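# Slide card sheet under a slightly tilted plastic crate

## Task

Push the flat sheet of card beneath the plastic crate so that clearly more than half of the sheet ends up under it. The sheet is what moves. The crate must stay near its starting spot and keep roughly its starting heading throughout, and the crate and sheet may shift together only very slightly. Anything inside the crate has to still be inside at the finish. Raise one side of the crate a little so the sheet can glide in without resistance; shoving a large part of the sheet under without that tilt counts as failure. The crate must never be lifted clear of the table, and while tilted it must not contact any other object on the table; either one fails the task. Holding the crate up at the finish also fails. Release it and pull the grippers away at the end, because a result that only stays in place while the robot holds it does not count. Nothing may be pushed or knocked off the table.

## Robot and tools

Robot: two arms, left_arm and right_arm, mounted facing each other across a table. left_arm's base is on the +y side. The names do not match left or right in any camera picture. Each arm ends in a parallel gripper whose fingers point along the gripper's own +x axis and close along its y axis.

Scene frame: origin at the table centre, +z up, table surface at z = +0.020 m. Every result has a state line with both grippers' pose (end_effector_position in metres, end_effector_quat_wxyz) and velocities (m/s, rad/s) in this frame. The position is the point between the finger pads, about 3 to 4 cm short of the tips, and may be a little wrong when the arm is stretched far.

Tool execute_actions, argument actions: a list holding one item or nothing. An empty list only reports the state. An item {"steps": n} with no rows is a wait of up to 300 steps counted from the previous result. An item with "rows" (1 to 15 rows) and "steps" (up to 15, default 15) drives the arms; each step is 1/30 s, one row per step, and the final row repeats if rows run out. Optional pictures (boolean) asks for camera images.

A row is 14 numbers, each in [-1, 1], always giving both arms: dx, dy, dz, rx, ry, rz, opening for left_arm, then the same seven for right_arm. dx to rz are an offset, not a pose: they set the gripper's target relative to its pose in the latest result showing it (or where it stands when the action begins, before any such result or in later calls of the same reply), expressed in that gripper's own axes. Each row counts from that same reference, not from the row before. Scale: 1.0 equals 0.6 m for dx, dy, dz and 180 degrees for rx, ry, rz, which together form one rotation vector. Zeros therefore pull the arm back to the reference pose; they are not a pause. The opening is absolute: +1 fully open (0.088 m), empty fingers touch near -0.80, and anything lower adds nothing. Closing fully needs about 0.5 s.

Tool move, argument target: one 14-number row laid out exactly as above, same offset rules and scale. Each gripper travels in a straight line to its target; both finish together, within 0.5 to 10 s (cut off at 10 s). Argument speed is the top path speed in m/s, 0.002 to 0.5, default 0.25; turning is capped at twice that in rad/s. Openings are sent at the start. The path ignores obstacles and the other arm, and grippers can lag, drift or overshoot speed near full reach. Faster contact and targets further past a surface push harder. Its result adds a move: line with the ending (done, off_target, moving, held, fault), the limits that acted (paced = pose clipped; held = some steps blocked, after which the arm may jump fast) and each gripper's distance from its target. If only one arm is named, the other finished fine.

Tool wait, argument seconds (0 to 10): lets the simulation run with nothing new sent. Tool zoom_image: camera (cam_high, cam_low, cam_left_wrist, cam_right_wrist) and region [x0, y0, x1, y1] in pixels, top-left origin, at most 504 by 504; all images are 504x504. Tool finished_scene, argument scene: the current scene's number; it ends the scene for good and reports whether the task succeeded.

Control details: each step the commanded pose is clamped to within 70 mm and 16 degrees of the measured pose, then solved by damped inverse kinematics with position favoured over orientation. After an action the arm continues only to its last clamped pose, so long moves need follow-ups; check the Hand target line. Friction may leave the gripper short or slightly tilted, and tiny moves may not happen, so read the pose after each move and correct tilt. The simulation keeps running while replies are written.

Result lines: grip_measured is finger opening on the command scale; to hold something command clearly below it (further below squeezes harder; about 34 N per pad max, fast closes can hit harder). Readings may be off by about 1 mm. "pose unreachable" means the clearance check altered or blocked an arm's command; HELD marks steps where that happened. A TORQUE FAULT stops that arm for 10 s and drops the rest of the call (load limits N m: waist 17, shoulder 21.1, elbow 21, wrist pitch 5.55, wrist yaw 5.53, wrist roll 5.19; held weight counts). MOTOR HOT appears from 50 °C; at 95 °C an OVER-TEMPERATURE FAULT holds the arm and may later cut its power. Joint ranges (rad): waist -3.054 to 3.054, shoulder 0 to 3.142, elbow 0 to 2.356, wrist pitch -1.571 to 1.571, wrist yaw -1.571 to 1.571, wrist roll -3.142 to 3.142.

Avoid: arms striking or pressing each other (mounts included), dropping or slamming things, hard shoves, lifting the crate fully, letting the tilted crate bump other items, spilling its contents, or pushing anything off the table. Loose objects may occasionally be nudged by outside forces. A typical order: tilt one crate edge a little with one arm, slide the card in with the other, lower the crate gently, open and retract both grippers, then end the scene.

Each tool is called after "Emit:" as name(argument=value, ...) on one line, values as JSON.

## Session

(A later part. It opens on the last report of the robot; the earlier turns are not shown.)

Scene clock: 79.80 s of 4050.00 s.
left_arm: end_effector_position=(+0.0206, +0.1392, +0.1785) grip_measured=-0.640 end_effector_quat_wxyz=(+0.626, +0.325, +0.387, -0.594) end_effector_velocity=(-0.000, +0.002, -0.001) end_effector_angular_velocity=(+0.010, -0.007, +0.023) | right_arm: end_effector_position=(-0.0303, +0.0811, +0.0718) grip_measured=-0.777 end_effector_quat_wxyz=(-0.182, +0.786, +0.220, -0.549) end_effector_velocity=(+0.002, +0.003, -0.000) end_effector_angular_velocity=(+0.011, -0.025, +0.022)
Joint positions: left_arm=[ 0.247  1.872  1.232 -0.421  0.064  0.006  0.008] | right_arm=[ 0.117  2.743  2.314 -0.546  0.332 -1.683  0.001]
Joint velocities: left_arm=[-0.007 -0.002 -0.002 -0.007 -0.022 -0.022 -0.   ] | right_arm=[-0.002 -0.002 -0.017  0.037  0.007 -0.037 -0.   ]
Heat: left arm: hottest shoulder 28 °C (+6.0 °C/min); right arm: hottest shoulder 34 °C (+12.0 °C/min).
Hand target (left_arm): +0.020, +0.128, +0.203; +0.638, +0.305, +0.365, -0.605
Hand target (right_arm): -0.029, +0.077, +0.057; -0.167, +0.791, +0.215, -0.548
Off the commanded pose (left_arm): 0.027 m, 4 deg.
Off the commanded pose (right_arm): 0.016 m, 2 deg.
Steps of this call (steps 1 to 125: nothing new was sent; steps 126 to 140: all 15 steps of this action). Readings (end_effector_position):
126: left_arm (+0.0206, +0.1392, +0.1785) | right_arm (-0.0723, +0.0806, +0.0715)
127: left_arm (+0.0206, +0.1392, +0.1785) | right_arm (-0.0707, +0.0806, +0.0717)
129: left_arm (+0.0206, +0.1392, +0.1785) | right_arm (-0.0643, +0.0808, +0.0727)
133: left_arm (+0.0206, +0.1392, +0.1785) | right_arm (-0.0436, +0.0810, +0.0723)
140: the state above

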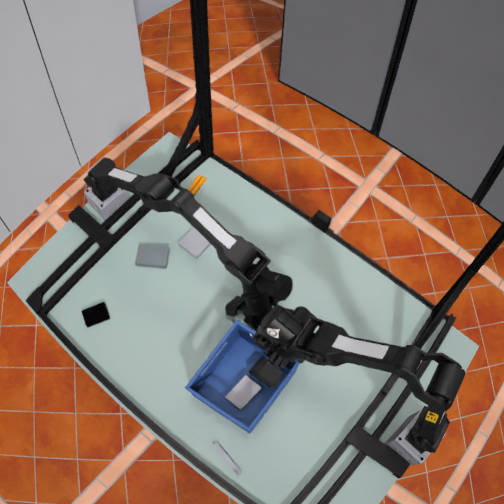

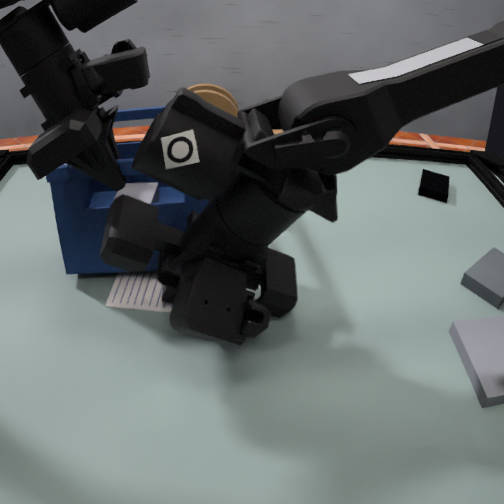

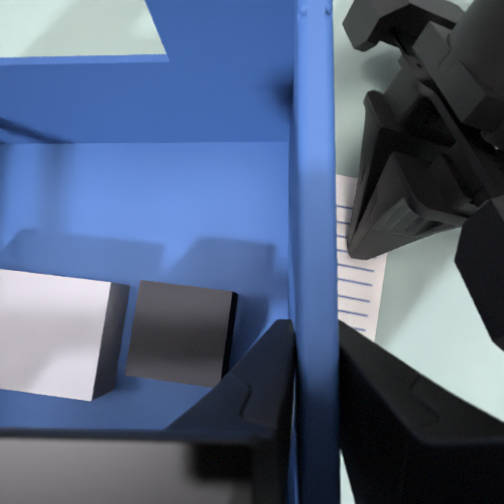

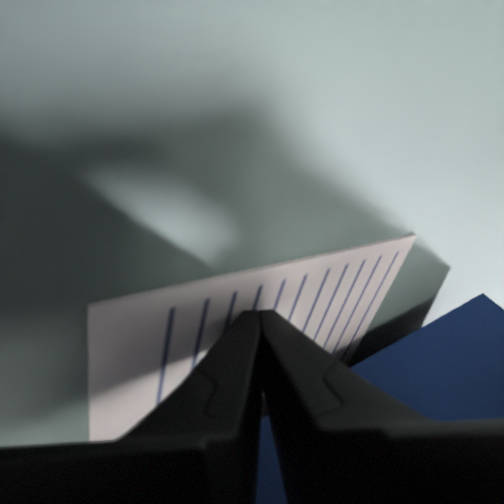

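About 75% under. Retract the right arm, then lower.

Emit:
execute_actions(actions=[{"rows":[[-0.026,-0.005,0.036,0,-0.022,0,-1,-0.02,0,0,0,0,0,-1],[-0.026,-0.005,0.036,0,-0.022,0,-1,-0.04,0.01,0.01,0,0,0,-1],[-0.026,-0.005,0.036,0,-0.022,0,-1,-0.06,0.01,0.02,0,0,0,-1],[-0.026,-0.005,0.036,0,-0.022,0,-1,-0.08,0.02,0.04,0,0,0,-1],[-0.022,-0.007,0.034,0,-0.022,0,-1,-0.08,0.02,0.04,0,0,0,-1],[-0.018,-0.009,0.032,0.002,-0.022,0.004,-1,-0.08,0.02,0.04,0,0,0,-1],[-0.014,-0.012,0.03,0.004,-0.022,0.008,-1,-0.08,0.02,0.04,0,0,0,-1],[-0.01,-0.015,0.028,0.007,-0.022,0.012,-1,-0.08,0.02,0.04,0,0,0,-1]]}], pictures=false)

Emit:
move(target=[0.012,-0.01,0,0.008,-0.01,0.014,-1,-0.1,0.08,0.03,0,0,0,-1], speed=0.08)

Emit:
move(target=[0,0,0,0,0,0,0.3,0,0,0,0,0,0,-1])

Emit:
move(target=[-0.2,0,0,0,0,0,0.3,-0.15,0.15,0,0,0,0,-1])

Scene clock: 89.13 s of 4050.00 s.
left_arm: end_effector_position=(+0.0155, +0.1370, +0.1758) grip_measured=-0.640 end_effector_quat_wxyz=(+0.636, +0.331, +0.377, -0.587) end_effector_velocity=(+0.000, +0.001, -0.007) end_effector_angular_velocity=(+0.007, -0.046, +0.030) | right_arm: end_effector_position=(-0.0689, +0.0480, +0.0868) grip_measured=-0.777 end_effector_quat_wxyz=(-0.171, +0.787, +0.220, -0.551) end_effector_velocity=(+0.012, -0.009, +0.019) end_effector_angular_velocity=(+0.055, -0.008, -0.030)
Joint positions: left_arm=[ 0.219  1.876  1.222 -0.396  0.018 -0.011  0.008] | right_arm=[ 0.192  2.573  2.056 -0.496  0.367 -1.627  0.001]
Joint velocities: left_arm=[-0.022  0.007 -0.017  0.022 -0.066 -0.022  0.   ] | right_arm=[-0.012 -0.105 -0.149  0.095  0.022  0.007 -0.   ]
Heat: left arm: hottest shoulder 31 °C (+8.1 °C/min); right arm: hottest shoulder 35 °C (+11.2 °C/min).
Hand target (left_arm): +0.013, +0.127, +0.193; +0.646, +0.318, +0.353, -0.597
Hand target (right_arm): -0.066, +0.047, +0.095; -0.182, +0.786, +0.219, -0.549
Off the commanded pose (left_arm): 0.020 m, 4 deg.
Off the commanded pose (right_arm): 0.009 m, 1 deg.
Steps of this call (steps 1 to 265: nothing new was sent; steps 266 to 280: all 15 steps of this action). Readings (end_effector_position):
266: left_arm (+0.0206, +0.1391, +0.1787) | right_arm (-0.0296, +0.0810, +0.0707)
267: left_arm (+0.0206, +0.1391, +0.1787) | right_arm (-0.0296, +0.0797, +0.0715)
269: left_arm (+0.0206, +0.1391, +0.1787) | right_arm (-0.0315, +0.0702, +0.0730)
273: left_arm (+0.0196, +0.1378, +0.1792) | right_arm (-0.0516, +0.0543, +0.0765)
280: the state above

Scene clock: 91.00 s of 4050.00 s.
left_arm: end_effector_position=(+0.0103, +0.1377, +0.1643) grip_measured=-0.639 end_effector_quat_wxyz=(+0.646, +0.343, +0.361, -0.578) end_effector_velocity=(-0.000, +0.002, -0.000) end_effector_angular_velocity=(+0.009, -0.022, -0.003) | right_arm: end_effector_position=(-0.0936, -0.0256, +0.0958) grip_measured=-0.777 end_effector_quat_wxyz=(-0.163, +0.789, +0.215, -0.551) end_effector_velocity=(+0.008, -0.004, +0.000) end_effector_angular_velocity=(-0.010, -0.025, -0.012)
Joint positions: left_arm=[ 0.188  1.888  1.184 -0.34  -0.039 -0.017  0.008] | right_arm=[ 0.267  2.297  1.595 -0.355  0.407 -1.559  0.001]
Joint velocities: left_arm=[-0.007 -0.002 -0.002 -0.007 -0.022  0.007 -0.   ] | right_arm=[-0.007 -0.007 -0.012 -0.007  0.022 -0.007 -0.   ]
Heat: left arm: hottest shoulder 31 °C (+8.0 °C/min); right arm: hottest shoulder 36 °C (+12.0 °C/min).
Hand target (left_arm): +0.009, +0.133, +0.169; +0.651, +0.339, +0.350, -0.582
Hand target (right_arm): -0.095, -0.026, +0.103; -0.171, +0.787, +0.218, -0.551
Off the commanded pose (left_arm): 0.007 m, 2 deg.
Off the commanded pose (right_arm): 0.007 m, 1 deg.
move: done

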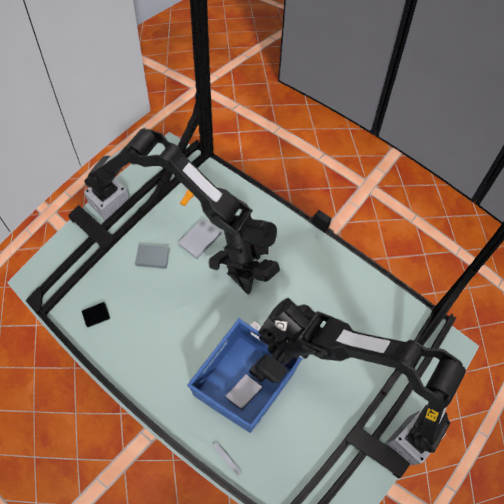

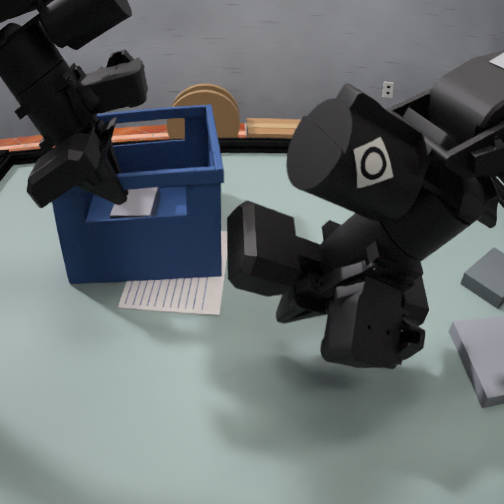

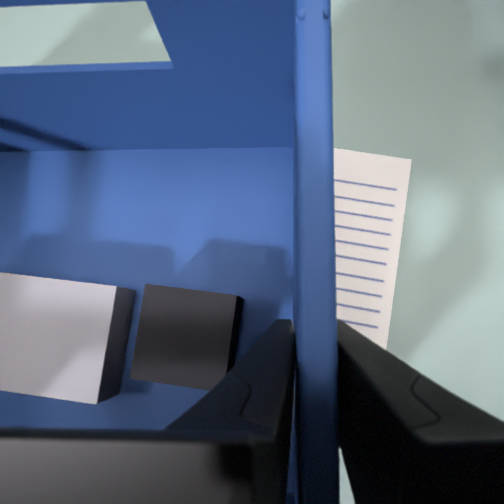

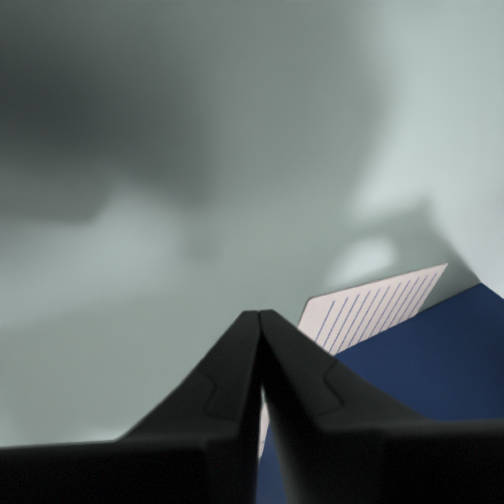

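Scene clock: 91.80 s of 4050.00 s.
left_arm: end_effector_position=(+0.0104, +0.1379, +0.1641) grip_measured=+0.297 end_effector_quat_wxyz=(+0.646, +0.343, +0.361, -0.578) end_effector_velocity=(+0.002, +0.002, -0.000) end_effector_angular_velocity=(+0.007, -0.008, +0.028) | right_arm: end_effector_position=(-0.0935, -0.0257, +0.0957) grip_measured=-0.777 end_effector_quat_wxyz=(-0.163, +0.790, +0.215, -0.551) end_effector_velocity=(-0.004, -0.002, -0.001) end_effector_angular_velocity=(-0.013, +0.014, +0.019)
Joint positions: left_arm=[ 0.188  1.888  1.184 -0.34  -0.04  -0.017  0.054] | right_arm=[ 0.267  2.297  1.594 -0.355  0.407 -1.559  0.001]
Joint velocities: left_arm=[-0.002 -0.002 -0.002 -0.007 -0.022 -0.022  0.001] | right_arm=[ 0.002 -0.002 -0.002 -0.007 -0.022 -0.007 -0.   ]
Heat: left arm: hottest shoulder 31 °C (+8.0 °C/min); right arm: hottest shoulder 36 °C (+12.0 °C/min).
Hand target (left_arm): +0.010, +0.138, +0.164; +0.646, +0.343, +0.361, -0.578
Hand target (right_arm): -0.094, -0.026, +0.096; -0.163, +0.789, +0.215, -0.551
Off the commanded pose (left_arm): 0.000 m, 0 deg.
Off the commanded pose (right_arm): 0.000 m, 0 deg.
move: done

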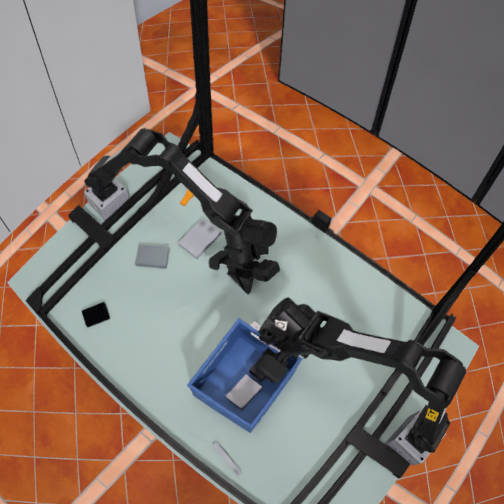

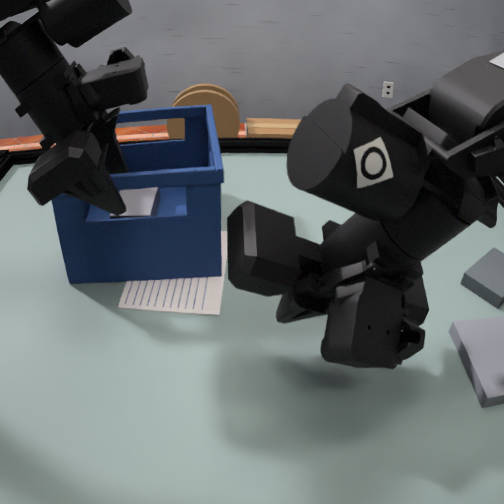

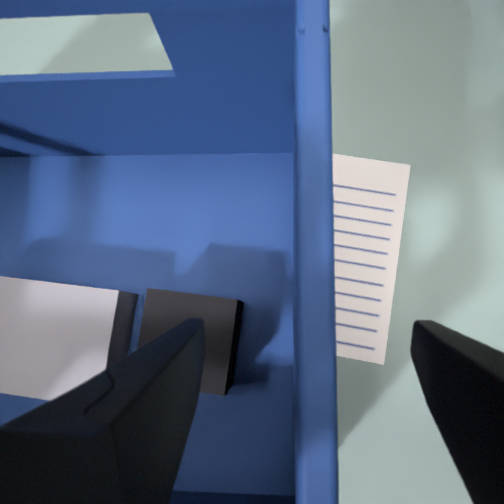

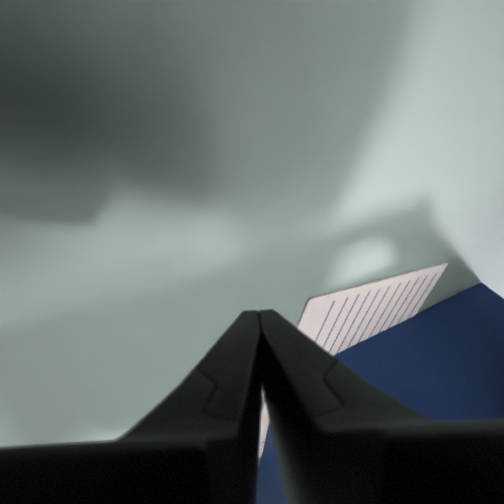

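Scene clock: 93.00 s of 4050.00 s.
left_arm: end_effector_position=(+0.0025, +0.1986, +0.2597) grip_measured=+0.300 end_effector_quat_wxyz=(+0.641, +0.349, +0.368, -0.576) end_effector_velocity=(+0.000, +0.003, +0.005) end_effector_angular_velocity=(+0.003, -0.016, +0.010) | right_arm: end_effector_position=(-0.1052, -0.1477, +0.1212) grip_measured=-0.777 end_effector_quat_wxyz=(-0.157, +0.791, +0.213, -0.551) end_effector_velocity=(-0.001, -0.004, +0.001) end_effector_angular_velocity=(-0.015, +0.007, +0.025)
Joint positions: left_arm=[ 0.176  1.571  1.22  -0.714 -0.042 -0.027  0.054] | right_arm=[ 0.371  1.878  1.054 -0.289  0.454 -1.461  0.001]
Joint velocities: left_arm=[-0.007 -0.012  0.007 -0.022 -0.022 -0.007 -0.   ] | right_arm=[-0.002 -0.017 -0.012 -0.007 -0.022 -0.022 -0.   ]
Heat: left arm: hottest shoulder 31 °C (+8.0 °C/min); right arm: hottest shoulder 36 °C (+12.0 °C/min).
Hand target (left_arm): +0.002, +0.197, +0.268; +0.646, +0.343, +0.361, -0.578
Hand target (right_arm): -0.106, -0.149, +0.125; -0.163, +0.789, +0.215, -0.552
Off the commanded pose (left_arm): 0.008 m, 1 deg.
Off the commanded pose (right_arm): 0.003 m, 1 deg.
move: done

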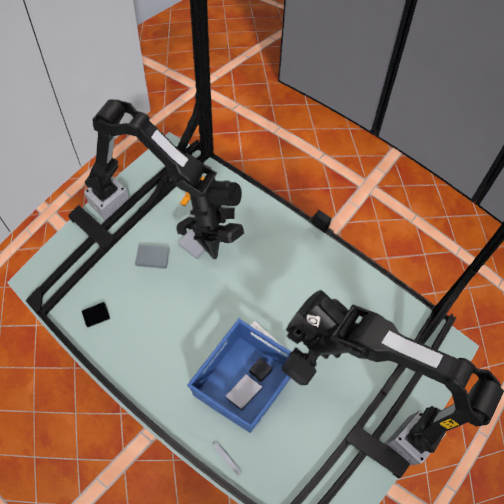

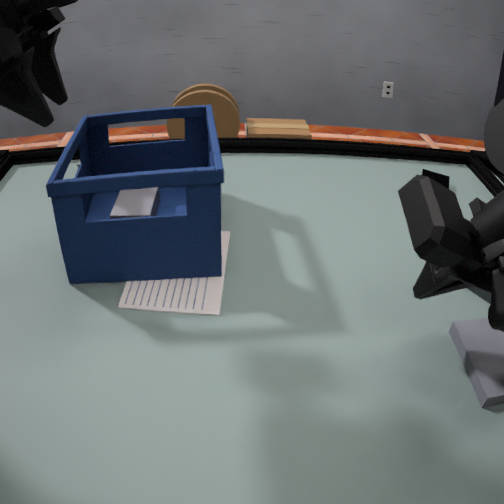

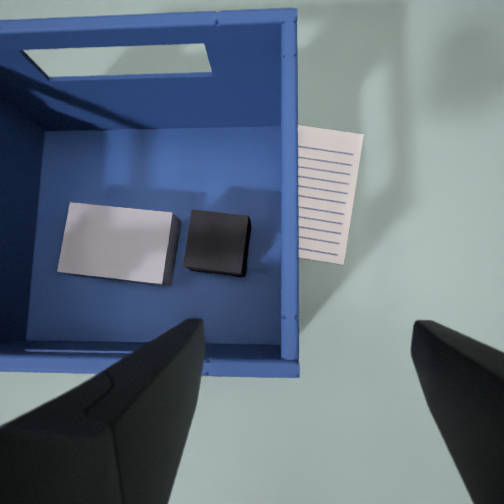

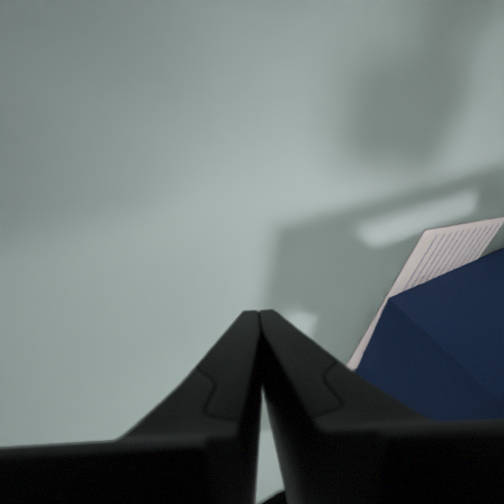

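Emit:
move(target=[0.195,0,0.008,0,-0.008,0,0.3,0.238,-0.243,-0.073,0,0,-0.015,-1], speed=0.15)

Emit:
move(target=[0,0,0,0,0,0,-1,0,0,0,0,0,0,-1])

Emit:
move(target=[-0.05,0.015,0.05,-0.014,-0.015,-0.026,-1,0.05,0.02,0.015,0,0,0,-1], speed=0.03)

Scene clock: 101.80 s of 4050.00 s.
left_arm: end_effector_position=(+0.0096, +0.1382, +0.1653) grip_measured=+0.300 end_effector_quat_wxyz=(+0.649, +0.339, +0.356, -0.581) end_effector_velocity=(+0.002, +0.002, -0.003) end_effector_angular_velocity=(+0.012, -0.002, +0.012) | right_arm: end_effector_position=(-0.0458, +0.0481, +0.0947) grip_measured=-0.777 end_effector_quat_wxyz=(-0.175, +0.785, +0.233, -0.547) end_effector_velocity=(+0.000, +0.001, +0.001) end_effector_angular_velocity=(-0.006, +0.010, -0.004)
Joint positions: left_arm=[ 0.185  1.877  1.166 -0.317 -0.042 -0.019  0.054] | right_arm=[ 0.148  2.53   1.989 -0.43   0.344 -1.687  0.001]
Joint velocities: left_arm=[ 0.002  0.002 -0.002 -0.007 -0.007 -0.007 -0.   ] | right_arm=[-0.002  0.007  0.022 -0.022 -0.007  0.007 -0.   ]
Heat: left arm: hottest shoulder 30 °C (+7.0 °C/min); right arm: hottest shoulder 35 °C (+10.0 °C/min).
Hand target (left_arm): +0.010, +0.139, +0.160; +0.645, +0.342, +0.360, -0.580
Hand target (right_arm): -0.045, +0.049, +0.089; -0.170, +0.786, +0.232, -0.547
Off the commanded pose (left_arm): 0.006 m, 1 deg.
Off the commanded pose (right_arm): 0.004 m, 1 deg.
move: done

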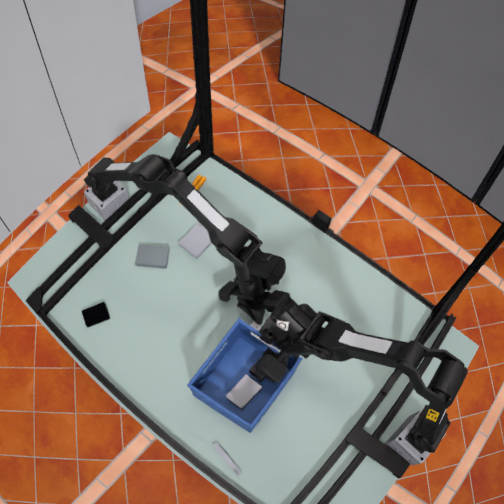

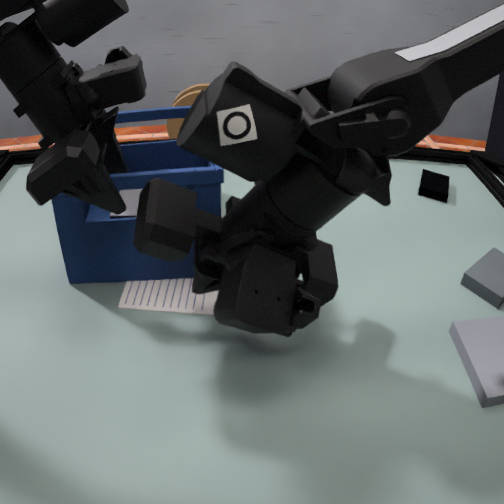

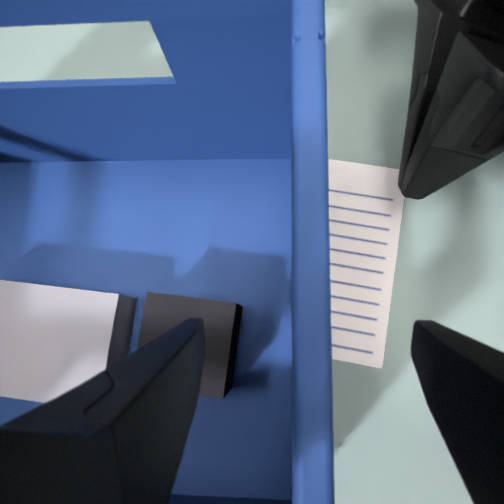

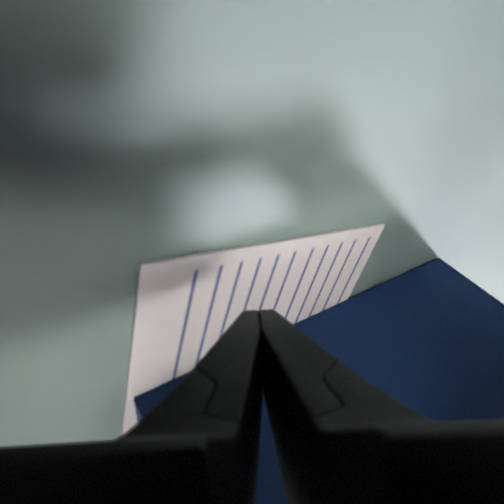

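Scene clock: 102.30 s of 4050.00 s.
left_arm: end_effector_position=(+0.0100, +0.1382, +0.1651) grip_measured=-0.637 end_effector_quat_wxyz=(+0.650, +0.339, +0.356, -0.580) end_effector_velocity=(+0.002, +0.001, +0.001) end_effector_angular_velocity=(+0.004, -0.022, +0.003) | right_arm: end_effector_position=(-0.0458, +0.0482, +0.0947) grip_measured=-0.777 end_effector_quat_wxyz=(-0.175, +0.785, +0.233, -0.547) end_effector_velocity=(+0.006, -0.004, -0.002) end_effector_angular_velocity=(-0.024, -0.012, -0.006)
Joint positions: left_arm=[ 0.186  1.878  1.166 -0.317 -0.043 -0.019  0.008] | right_arm=[ 0.148  2.53   1.99  -0.43   0.344 -1.687  0.001]
Joint velocities: left_arm=[-0.002 -0.002  0.002 -0.007 -0.022  0.007 -0.   ] | right_arm=[-0.007 -0.002 -0.002 -0.022  0.007 -0.007  0.   ]
Heat: left arm: hottest shoulder 30 °C (+7.1 °C/min); right arm: hottest shoulder 35 °C (+10.1 °C/min).
Hand target (left_arm): +0.010, +0.138, +0.165; +0.649, +0.339, +0.356, -0.581
Hand target (right_arm): -0.046, +0.048, +0.095; -0.175, +0.785, +0.233, -0.547
Off the commanded pose (left_arm): 0.000 m, 0 deg.
Off the commanded pose (right_arm): 0.000 m, 0 deg.
move: done

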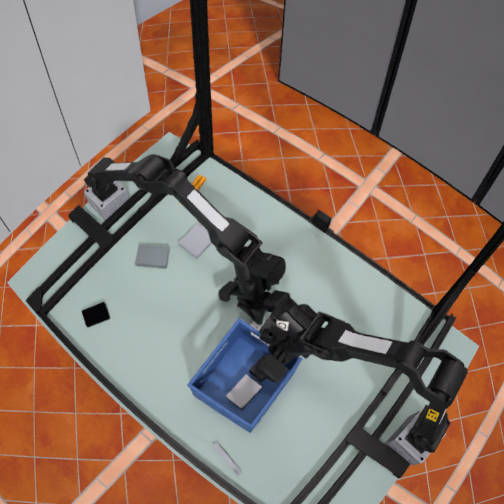

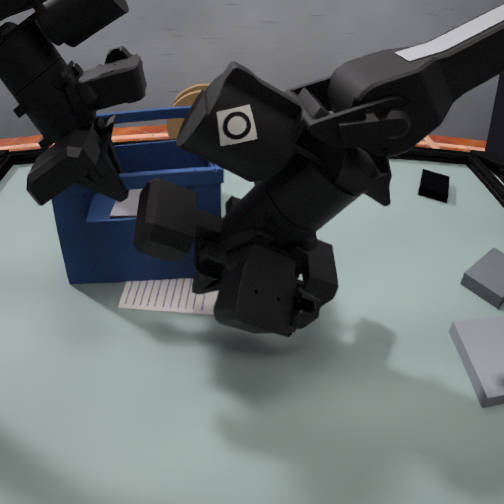

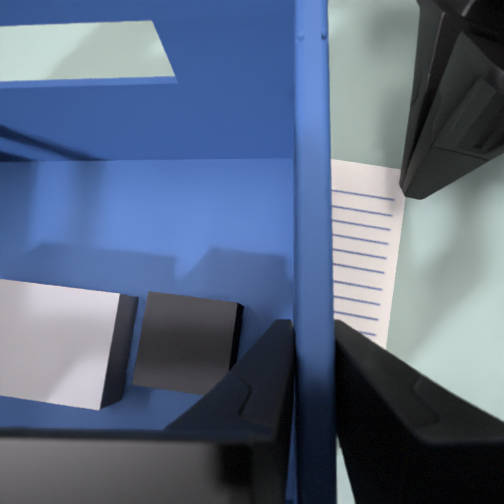

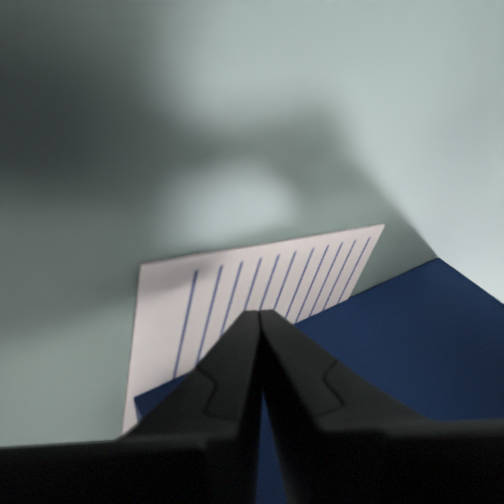

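Scene clock: 104.30 s of 4050.00 s.
left_arm: end_effector_position=(+0.0175, +0.1381, +0.1801) grip_measured=-0.640 end_effector_quat_wxyz=(+0.629, +0.320, +0.385, -0.595) end_effector_velocity=(-0.002, +0.002, +0.001) end_effector_angular_velocity=(+0.002, +0.010, +0.000) | right_arm: end_effector_position=(-0.0453, +0.0545, +0.0704) grip_measured=-0.777 end_effector_quat_wxyz=(-0.180, +0.784, +0.235, -0.546) end_effector_velocity=(+0.005, +0.003, +0.002) end_effector_angular_velocity=(+0.010, -0.009, -0.006)
Joint positions: left_arm=[ 0.238  1.866  1.224 -0.407  0.061 -0.006  0.008] | right_arm=[ 0.146  2.589  1.996 -0.366  0.343 -1.687  0.001]
Joint velocities: left_arm=[-0.002 -0.007 -0.002 -0.007  0.007 -0.007 -0.   ] | right_arm=[-0.007  0.002  0.007  0.007  0.007 -0.007 -0.   ]
Heat: left arm: hottest shoulder 30 °C (+7.1 °C/min); right arm: hottest shoulder 36 °C (+10.1 °C/min).
Hand target (left_arm): +0.019, +0.129, +0.207; +0.641, +0.296, +0.367, -0.606
Hand target (right_arm): -0.043, +0.054, +0.062; -0.175, +0.785, +0.233, -0.547
Off the commanded pose (left_arm): 0.028 m, 4 deg.
Off the commanded pose (right_arm): 0.009 m, 1 deg.
move: off_target (left_arm, right_arm)

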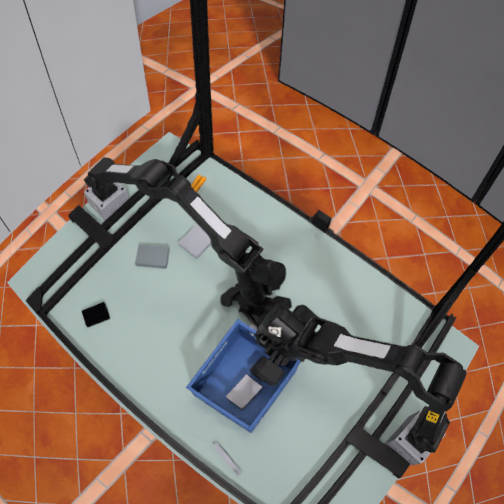

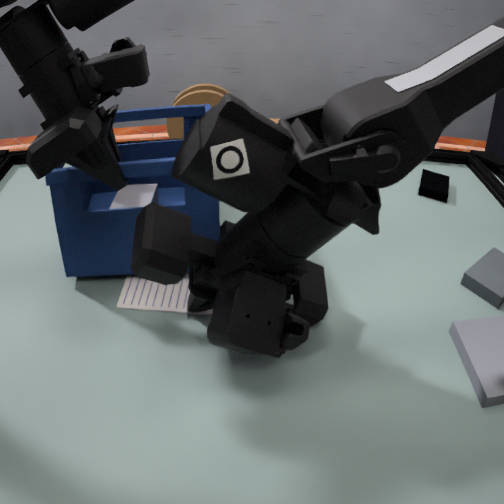

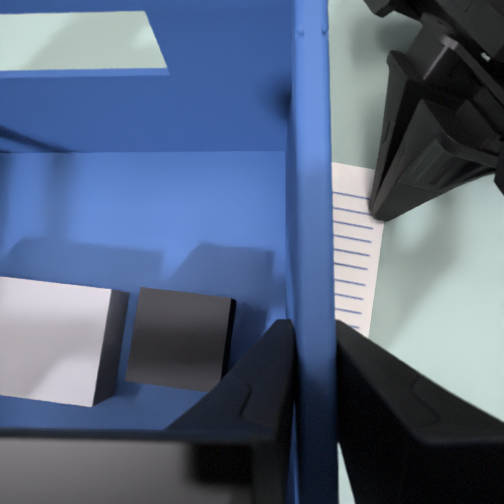

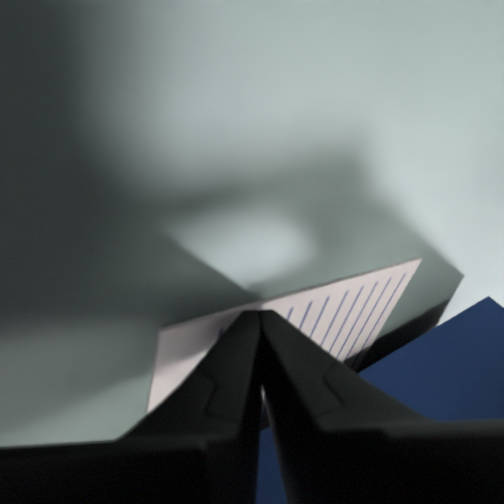

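Emit:
execute_actions(actions=[{"rows":[[-0.034,0,0.037,0,-0.022,0,-1,0.02,0.013,0.008,0,0,0.008,-1],[-0.034,0,0.037,0,-0.022,0,-1,0.02,0.013,0.008,0,0,0.008,-1],[-0.034,0,0.037,0,-0.022,0,-1,0.02,0.013,0.008,0,0,0.008,-1],[-0.034,0,0.037,0,-0.022,0,-1,0.03,0.005,0,0,0,0.008,-1],[-0.034,0,0.037,0,-0.022,0,-1,0.04,-0.004,-0.01,0,0,0.008,-1],[-0.034,0,0.037,0,-0.022,0,-1,0.049,-0.012,-0.022,0,0,0.008,-1]]}])

Scene clock: 109.23 s of 4050.00 s.
left_arm: end_effector_position=(+0.0177, +0.1389, +0.1814) grip_measured=-0.640 end_effector_quat_wxyz=(+0.628, +0.320, +0.386, -0.595) end_effector_velocity=(-0.001, +0.005, -0.002) end_effector_angular_velocity=(+0.023, -0.000, +0.008) | right_arm: end_effector_position=(-0.0272, +0.0771, +0.0707) grip_measured=-0.777 end_effector_quat_wxyz=(-0.188, +0.784, +0.232, -0.545) end_effector_velocity=(+0.007, +0.012, -0.000) end_effector_angular_velocity=(-0.030, +0.021, -0.010)
Joint positions: left_arm=[ 0.239  1.862  1.226 -0.414  0.061 -0.006  0.008] | right_arm=[ 0.111  2.692  2.194 -0.446  0.328 -1.704  0.001]
Joint velocities: left_arm=[-0.002 -0.002 -0.002 -0.022 -0.007 -0.007  0.   ] | right_arm=[-0.017  0.09   0.198 -0.139 -0.022  0.007 -0.   ]
Heat: left arm: hottest shoulder 32 °C (+9.1 °C/min); right arm: hottest shoulder 36 °C (+8.1 °C/min).
Hand target (left_arm): +0.020, +0.130, +0.209; +0.642, +0.299, +0.363, -0.606
Hand target (right_arm): -0.025, +0.076, +0.056; -0.174, +0.787, +0.226, -0.548
Off the commanded pose (left_arm): 0.029 m, 4 deg.
Off the commanded pose (right_arm): 0.015 m, 2 deg.
Steps of this call (steps 1 to 133: nothing new was sent; steps 134 to 148: all 15 steps of this action). Readings (end_effector_position):
134: left_arm (+0.0178, +0.1384, +0.1808) | right_arm (-0.0453, +0.0550, +0.0698)
135: left_arm (+0.0177, +0.1384, +0.1809) | right_arm (-0.0454, +0.0558, +0.0698)
137: left_arm (+0.0177, +0.1386, +0.1810) | right_arm (-0.0453, +0.0567, +0.0693)
141: left_arm (+0.0177, +0.1388, +0.1812) | right_arm (-0.0407, +0.0691, +0.0703)
148: the state above

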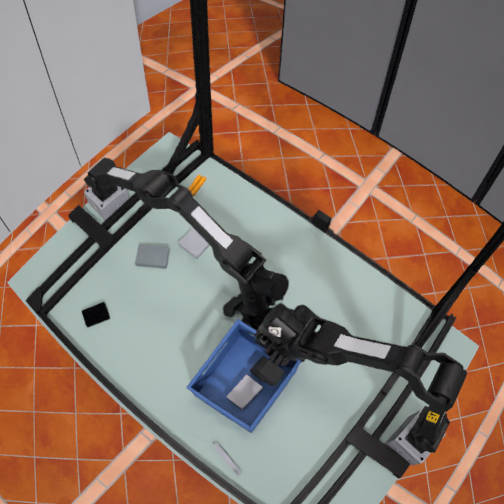

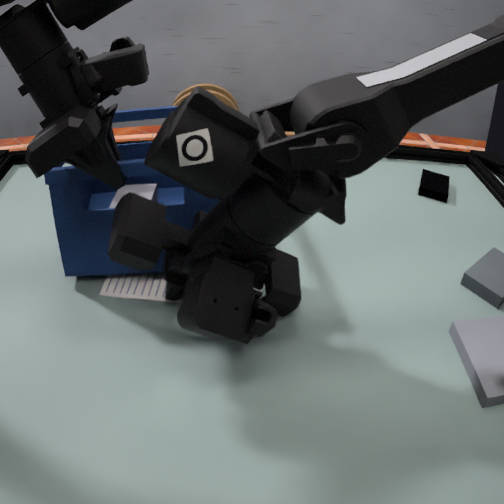

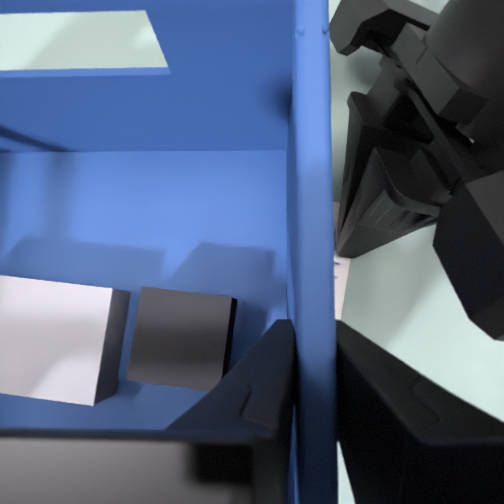

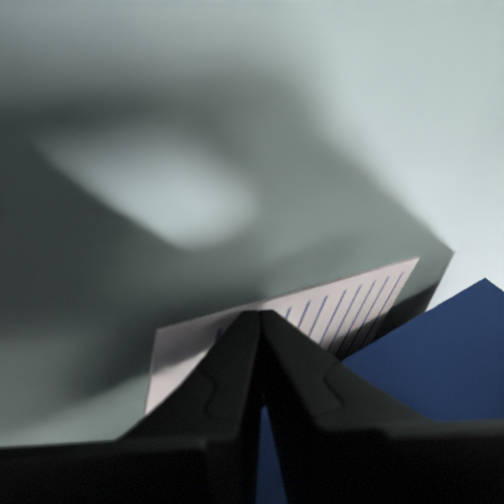

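Emit:
execute_actions(actions=[{"rows":[[-0.025,-0.003,0.032,0,-0.022,0,-1,-0.02,-0.012,-0.006,0,0,0,-1]]}], pictures=false)

Emit:
execute_actions(actions=[{"rows":[[-0.012,-0.008,0.024,0.006,-0.02,0.012,-1,-0.06,0.02,0.02,0,0,0,-1]]}], pictures=false)

Emit:
move(target=[0.014,-0.008,0,0.008,-0.01,0.014,-1,-0.1,0.08,0.03,0,0,0,-1], speed=0.08)

Emit:
move(target=[0,0,0,0,0,0,0.3,0,0,0,0,0,0,-1])

Emit:
move(target=[-0.22,0,0,0,0,0,0.3,-0.2,0.12,0,0,0,0,-1])

Scene clock: 115.17 s of 4050.00 s.
left_arm: end_effector_position=(+0.0179, +0.1389, +0.1821) grip_measured=-0.640 end_effector_quat_wxyz=(+0.629, +0.320, +0.385, -0.595) end_effector_velocity=(-0.002, +0.002, -0.001) end_effector_angular_velocity=(+0.007, +0.011, +0.000) | right_arm: end_effector_position=(-0.0269, +0.0757, +0.0741) grip_measured=-0.777 end_effector_quat_wxyz=(-0.181, +0.785, +0.229, -0.546) end_effector_velocity=(+0.003, -0.002, +0.008) end_effector_angular_velocity=(+0.005, -0.002, -0.012)
Joint positions: left_arm=[ 0.24   1.861  1.227 -0.416  0.061 -0.006  0.008] | right_arm=[ 0.111  2.691  2.213 -0.48   0.327 -1.705  0.001]
Joint velocities: left_arm=[-0.002 -0.002 -0.002 -0.007  0.007 -0.007  0.   ] | right_arm=[-0.002 -0.022 -0.012 -0.007  0.007  0.007  0.   ]
Heat: left arm: hottest shoulder 34 °C (+11.2 °C/min); right arm: hottest shoulder 36 °C (+6.1 °C/min).
Hand target (left_arm): +0.018, +0.130, +0.204; +0.641, +0.299, +0.364, -0.605
Hand target (right_arm): -0.029, +0.076, +0.085; -0.187, +0.784, +0.232, -0.545
Off the commanded pose (left_arm): 0.024 m, 4 deg.
Off the commanded pose (right_arm): 0.011 m, 1 deg.
Steps of this call (steps 1 to 163: nothing new was sent; steps 164 to 178: all 15 steps of this action). Readings (end_effector_position):
164: left_arm (+0.0178, +0.1394, +0.1818) | right_arm (-0.0271, +0.0786, +0.0703)
165: left_arm (+0.0178, +0.1394, +0.1818) | right_arm (-0.0270, +0.0785, +0.0708)
167: left_arm (+0.0178, +0.1393, +0.1819) | right_arm (-0.0269, +0.0774, +0.0718)
171: left_arm (+0.0178, +0.1391, +0.1820) | right_arm (-0.0270, +0.0763, +0.0728)
178: the state above

Scene clock: 115.67 s of 4050.00 s.
left_arm: end_effector_position=(+0.0138, +0.1387, +0.1790) grip_measured=-0.639 end_effector_quat_wxyz=(+0.636, +0.328, +0.375, -0.590) end_effector_velocity=(-0.000, +0.003, -0.002) end_effector_angular_velocity=(+0.014, -0.014, +0.010) | right_arm: end_effector_position=(-0.0480, +0.0470, +0.0835) grip_measured=-0.777 end_effector_quat_wxyz=(-0.172, +0.787, +0.227, -0.548) end_effector_velocity=(+0.003, -0.011, -0.009) end_effector_angular_velocity=(-0.023, -0.020, +0.011)
Joint positions: left_arm=[ 0.217  1.861  1.212 -0.393  0.023 -0.012  0.008] | right_arm=[ 0.153  2.551  1.99  -0.424  0.348 -1.676  0.001]
Joint velocities: left_arm=[-0.007 -0.002 -0.007 -0.007 -0.022 -0.007  0.   ] | right_arm=[-0.002 -0.027 -0.081  0.037  0.007 -0.022 -0.   ]
Heat: left arm: hottest shoulder 34 °C (+11.1 °C/min); right arm: hottest shoulder 37 °C (+7.0 °C/min).
Hand target (left_arm): +0.014, +0.130, +0.196; +0.648, +0.314, +0.354, -0.596
Hand target (right_arm): -0.047, +0.047, +0.092; -0.181, +0.785, +0.229, -0.546
Off the commanded pose (left_arm): 0.019 m, 3 deg.
Off the commanded pose (right_arm): 0.008 m, 1 deg.
Steps of this call (steps 1 to 15: all 15 steps of this action). Readings (end_effector_position):
1: left_arm (+0.0178, +0.1387, +0.1821) | right_arm (-0.0269, +0.0741, +0.0754)
2: left_arm (+0.0174, +0.1383, +0.1818) | right_arm (-0.0277, +0.0674, +0.0746)
4: left_arm (+0.0156, +0.1382, +0.1809) | right_arm (-0.0324, +0.0575, +0.0754)
8: left_arm (+0.0141, +0.1388, +0.1793) | right_arm (-0.0449, +0.0507, +0.0807)
15: the state above

Scene clock: 117.40 s of 4050.00 s.
left_arm: end_effector_position=(+0.0091, +0.1391, +0.1679) grip_measured=-0.638 end_effector_quat_wxyz=(+0.644, +0.337, +0.362, -0.583) end_effector_velocity=(-0.000, +0.003, -0.002) end_effector_angular_velocity=(+0.012, -0.007, +0.023) | right_arm: end_effector_position=(-0.0729, -0.0263, +0.0915) grip_measured=-0.777 end_effector_quat_wxyz=(-0.163, +0.789, +0.223, -0.549) end_effector_velocity=(+0.003, -0.003, -0.001) end_effector_angular_velocity=(+0.001, -0.003, -0.012)
Joint positions: left_arm=[ 0.19   1.873  1.176 -0.339 -0.026 -0.019  0.008] | right_arm=[ 0.222  2.282  1.538 -0.283  0.385 -1.617  0.001]
Joint velocities: left_arm=[-0.007 -0.002 -0.007 -0.007 -0.022 -0.022 -0.001] | right_arm=[-0.002 -0.007 -0.017  0.007  0.007  0.007 -0.   ]
Heat: left arm: hottest shoulder 34 °C (+10.1 °C/min); right arm: hottest shoulder 37 °C (+6.1 °C/min).
Hand target (left_arm): +0.009, +0.134, +0.172; +0.651, +0.335, +0.350, -0.585
Hand target (right_arm): -0.075, -0.026, +0.099; -0.171, +0.787, +0.226, -0.548
Off the commanded pose (left_arm): 0.006 m, 2 deg.
Off the commanded pose (right_arm): 0.007 m, 1 deg.
move: done

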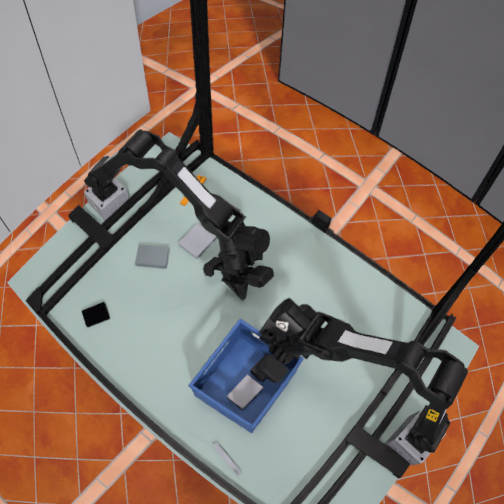

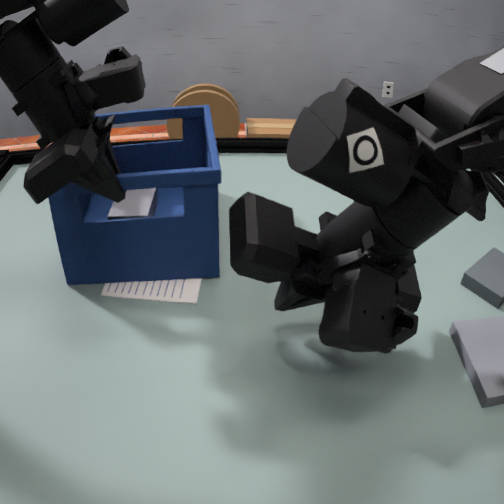

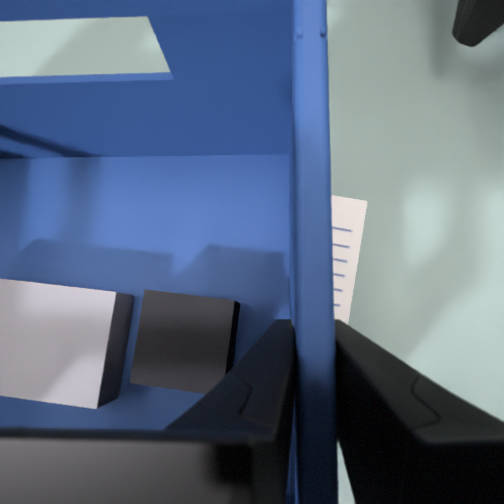

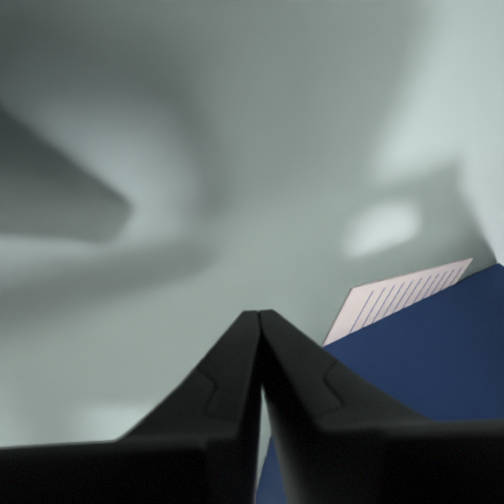

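Scene clock: 118.20 s of 4050.00 s.
left_arm: end_effector_position=(+0.0093, +0.1394, +0.1677) grip_measured=+0.297 end_effector_quat_wxyz=(+0.645, +0.338, +0.362, -0.582) end_effector_velocity=(+0.002, +0.002, -0.001) end_effector_angular_velocity=(+0.008, -0.015, +0.015) | right_arm: end_effector_position=(-0.0729, -0.0264, +0.0913) grip_measured=-0.777 end_effector_quat_wxyz=(-0.163, +0.789, +0.223, -0.549) end_effector_velocity=(+0.003, -0.002, -0.000) end_effector_angular_velocity=(-0.008, -0.011, -0.000)
Joint positions: left_arm=[ 0.19   1.873  1.175 -0.339 -0.027 -0.019  0.054] | right_arm=[ 0.222  2.282  1.538 -0.283  0.385 -1.617  0.001]
Joint velocities: left_arm=[-0.002 -0.002 -0.002 -0.007 -0.022 -0.007  0.001] | right_arm=[-0.002 -0.002 -0.002 -0.007  0.007 -0.007 -0.   ]
Heat: left arm: hottest shoulder 34 °C (+10.1 °C/min); right arm: hottest shoulder 37 °C (+6.1 °C/min).
Hand target (left_arm): +0.009, +0.139, +0.168; +0.644, +0.338, +0.362, -0.583
Hand target (right_arm): -0.073, -0.026, +0.091; -0.163, +0.789, +0.223, -0.549
Off the commanded pose (left_arm): 0.000 m, 0 deg.
Off the commanded pose (right_arm): 0.000 m, 0 deg.
move: done

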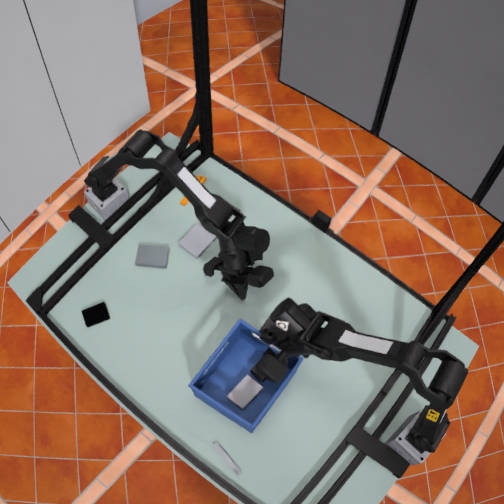

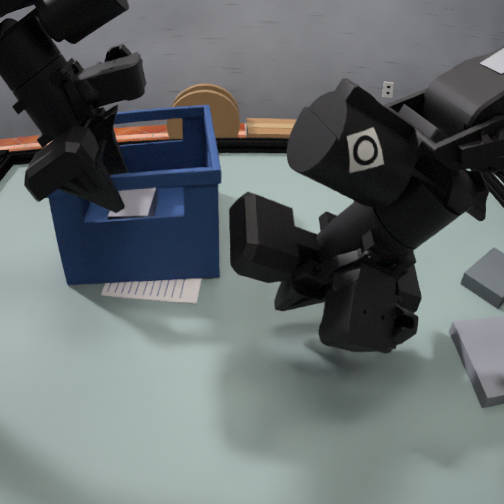

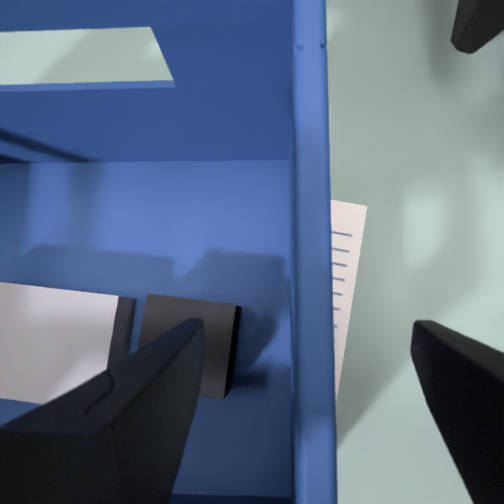

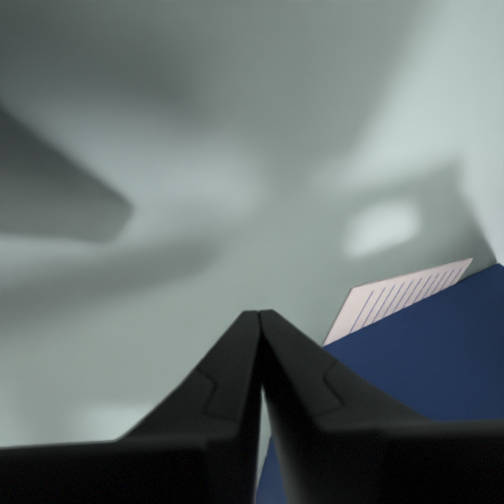

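Scene clock: 119.43 s of 4050.00 s.
left_arm: end_effector_position=(+0.0019, +0.2067, +0.2734) grip_measured=+0.300 end_effector_quat_wxyz=(+0.640, +0.344, +0.369, -0.580) end_effector_velocity=(+0.002, +0.004, +0.005) end_effector_angular_velocity=(+0.003, -0.015, +0.015) | right_arm: end_effector_position=(-0.0956, -0.1481, +0.1491) grip_measured=-0.777 end_effector_quat_wxyz=(-0.159, +0.790, +0.222, -0.549) end_effector_velocity=(-0.000, -0.007, -0.002) end_effector_angular_velocity=(-0.021, +0.004, +0.000)
Joint positions: left_arm=[ 0.181  1.53   1.23  -0.757 -0.027 -0.025  0.054] | right_arm=[ 0.345  1.801  1.071 -0.35   0.445 -1.504  0.001]
Joint velocities: left_arm=[-0.002 -0.012  0.007 -0.022 -0.022 -0.007  0.   ] | right_arm=[ 0.002 -0.012 -0.012 -0.022 -0.007  0.007 -0.   ]
Heat: left arm: hottest shoulder 33 °C (+9.1 °C/min); right arm: hottest shoulder 37 °C (+6.1 °C/min).
Hand target (left_arm): +0.002, +0.205, +0.282; +0.645, +0.338, +0.362, -0.583
Hand target (right_arm): -0.096, -0.150, +0.152; -0.163, +0.789, +0.223, -0.549
Off the commanded pose (left_arm): 0.008 m, 1 deg.
Off the commanded pose (right_arm): 0.003 m, 0 deg.
move: done

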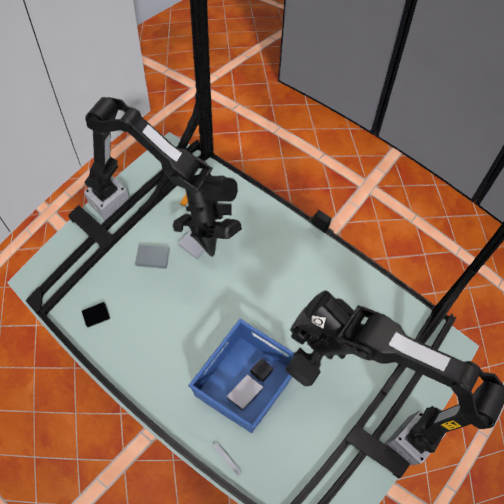

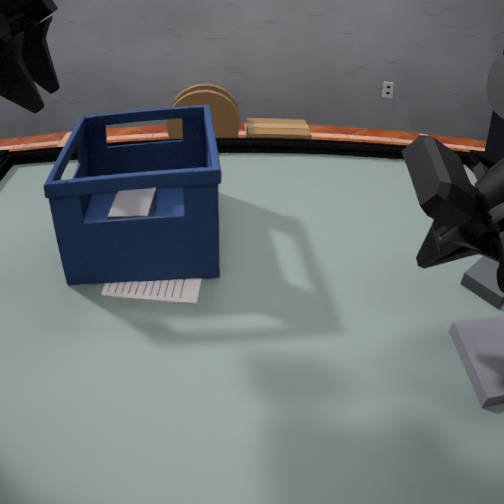

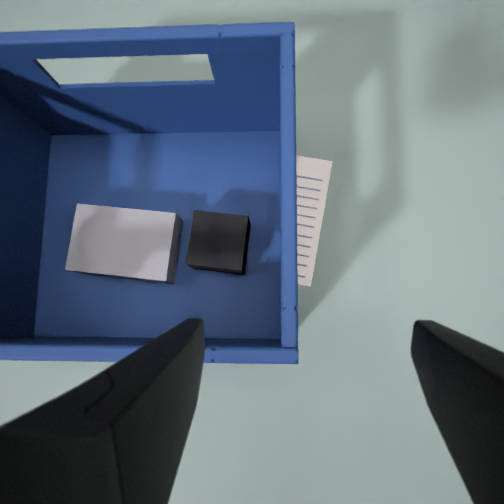

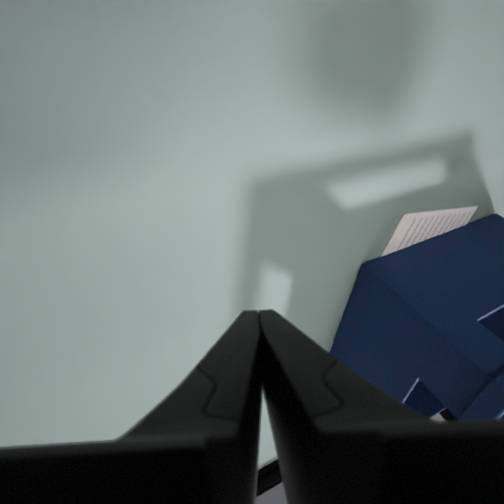

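Emit:
finished_scene(scene=1)

The scene is finished: the task was done.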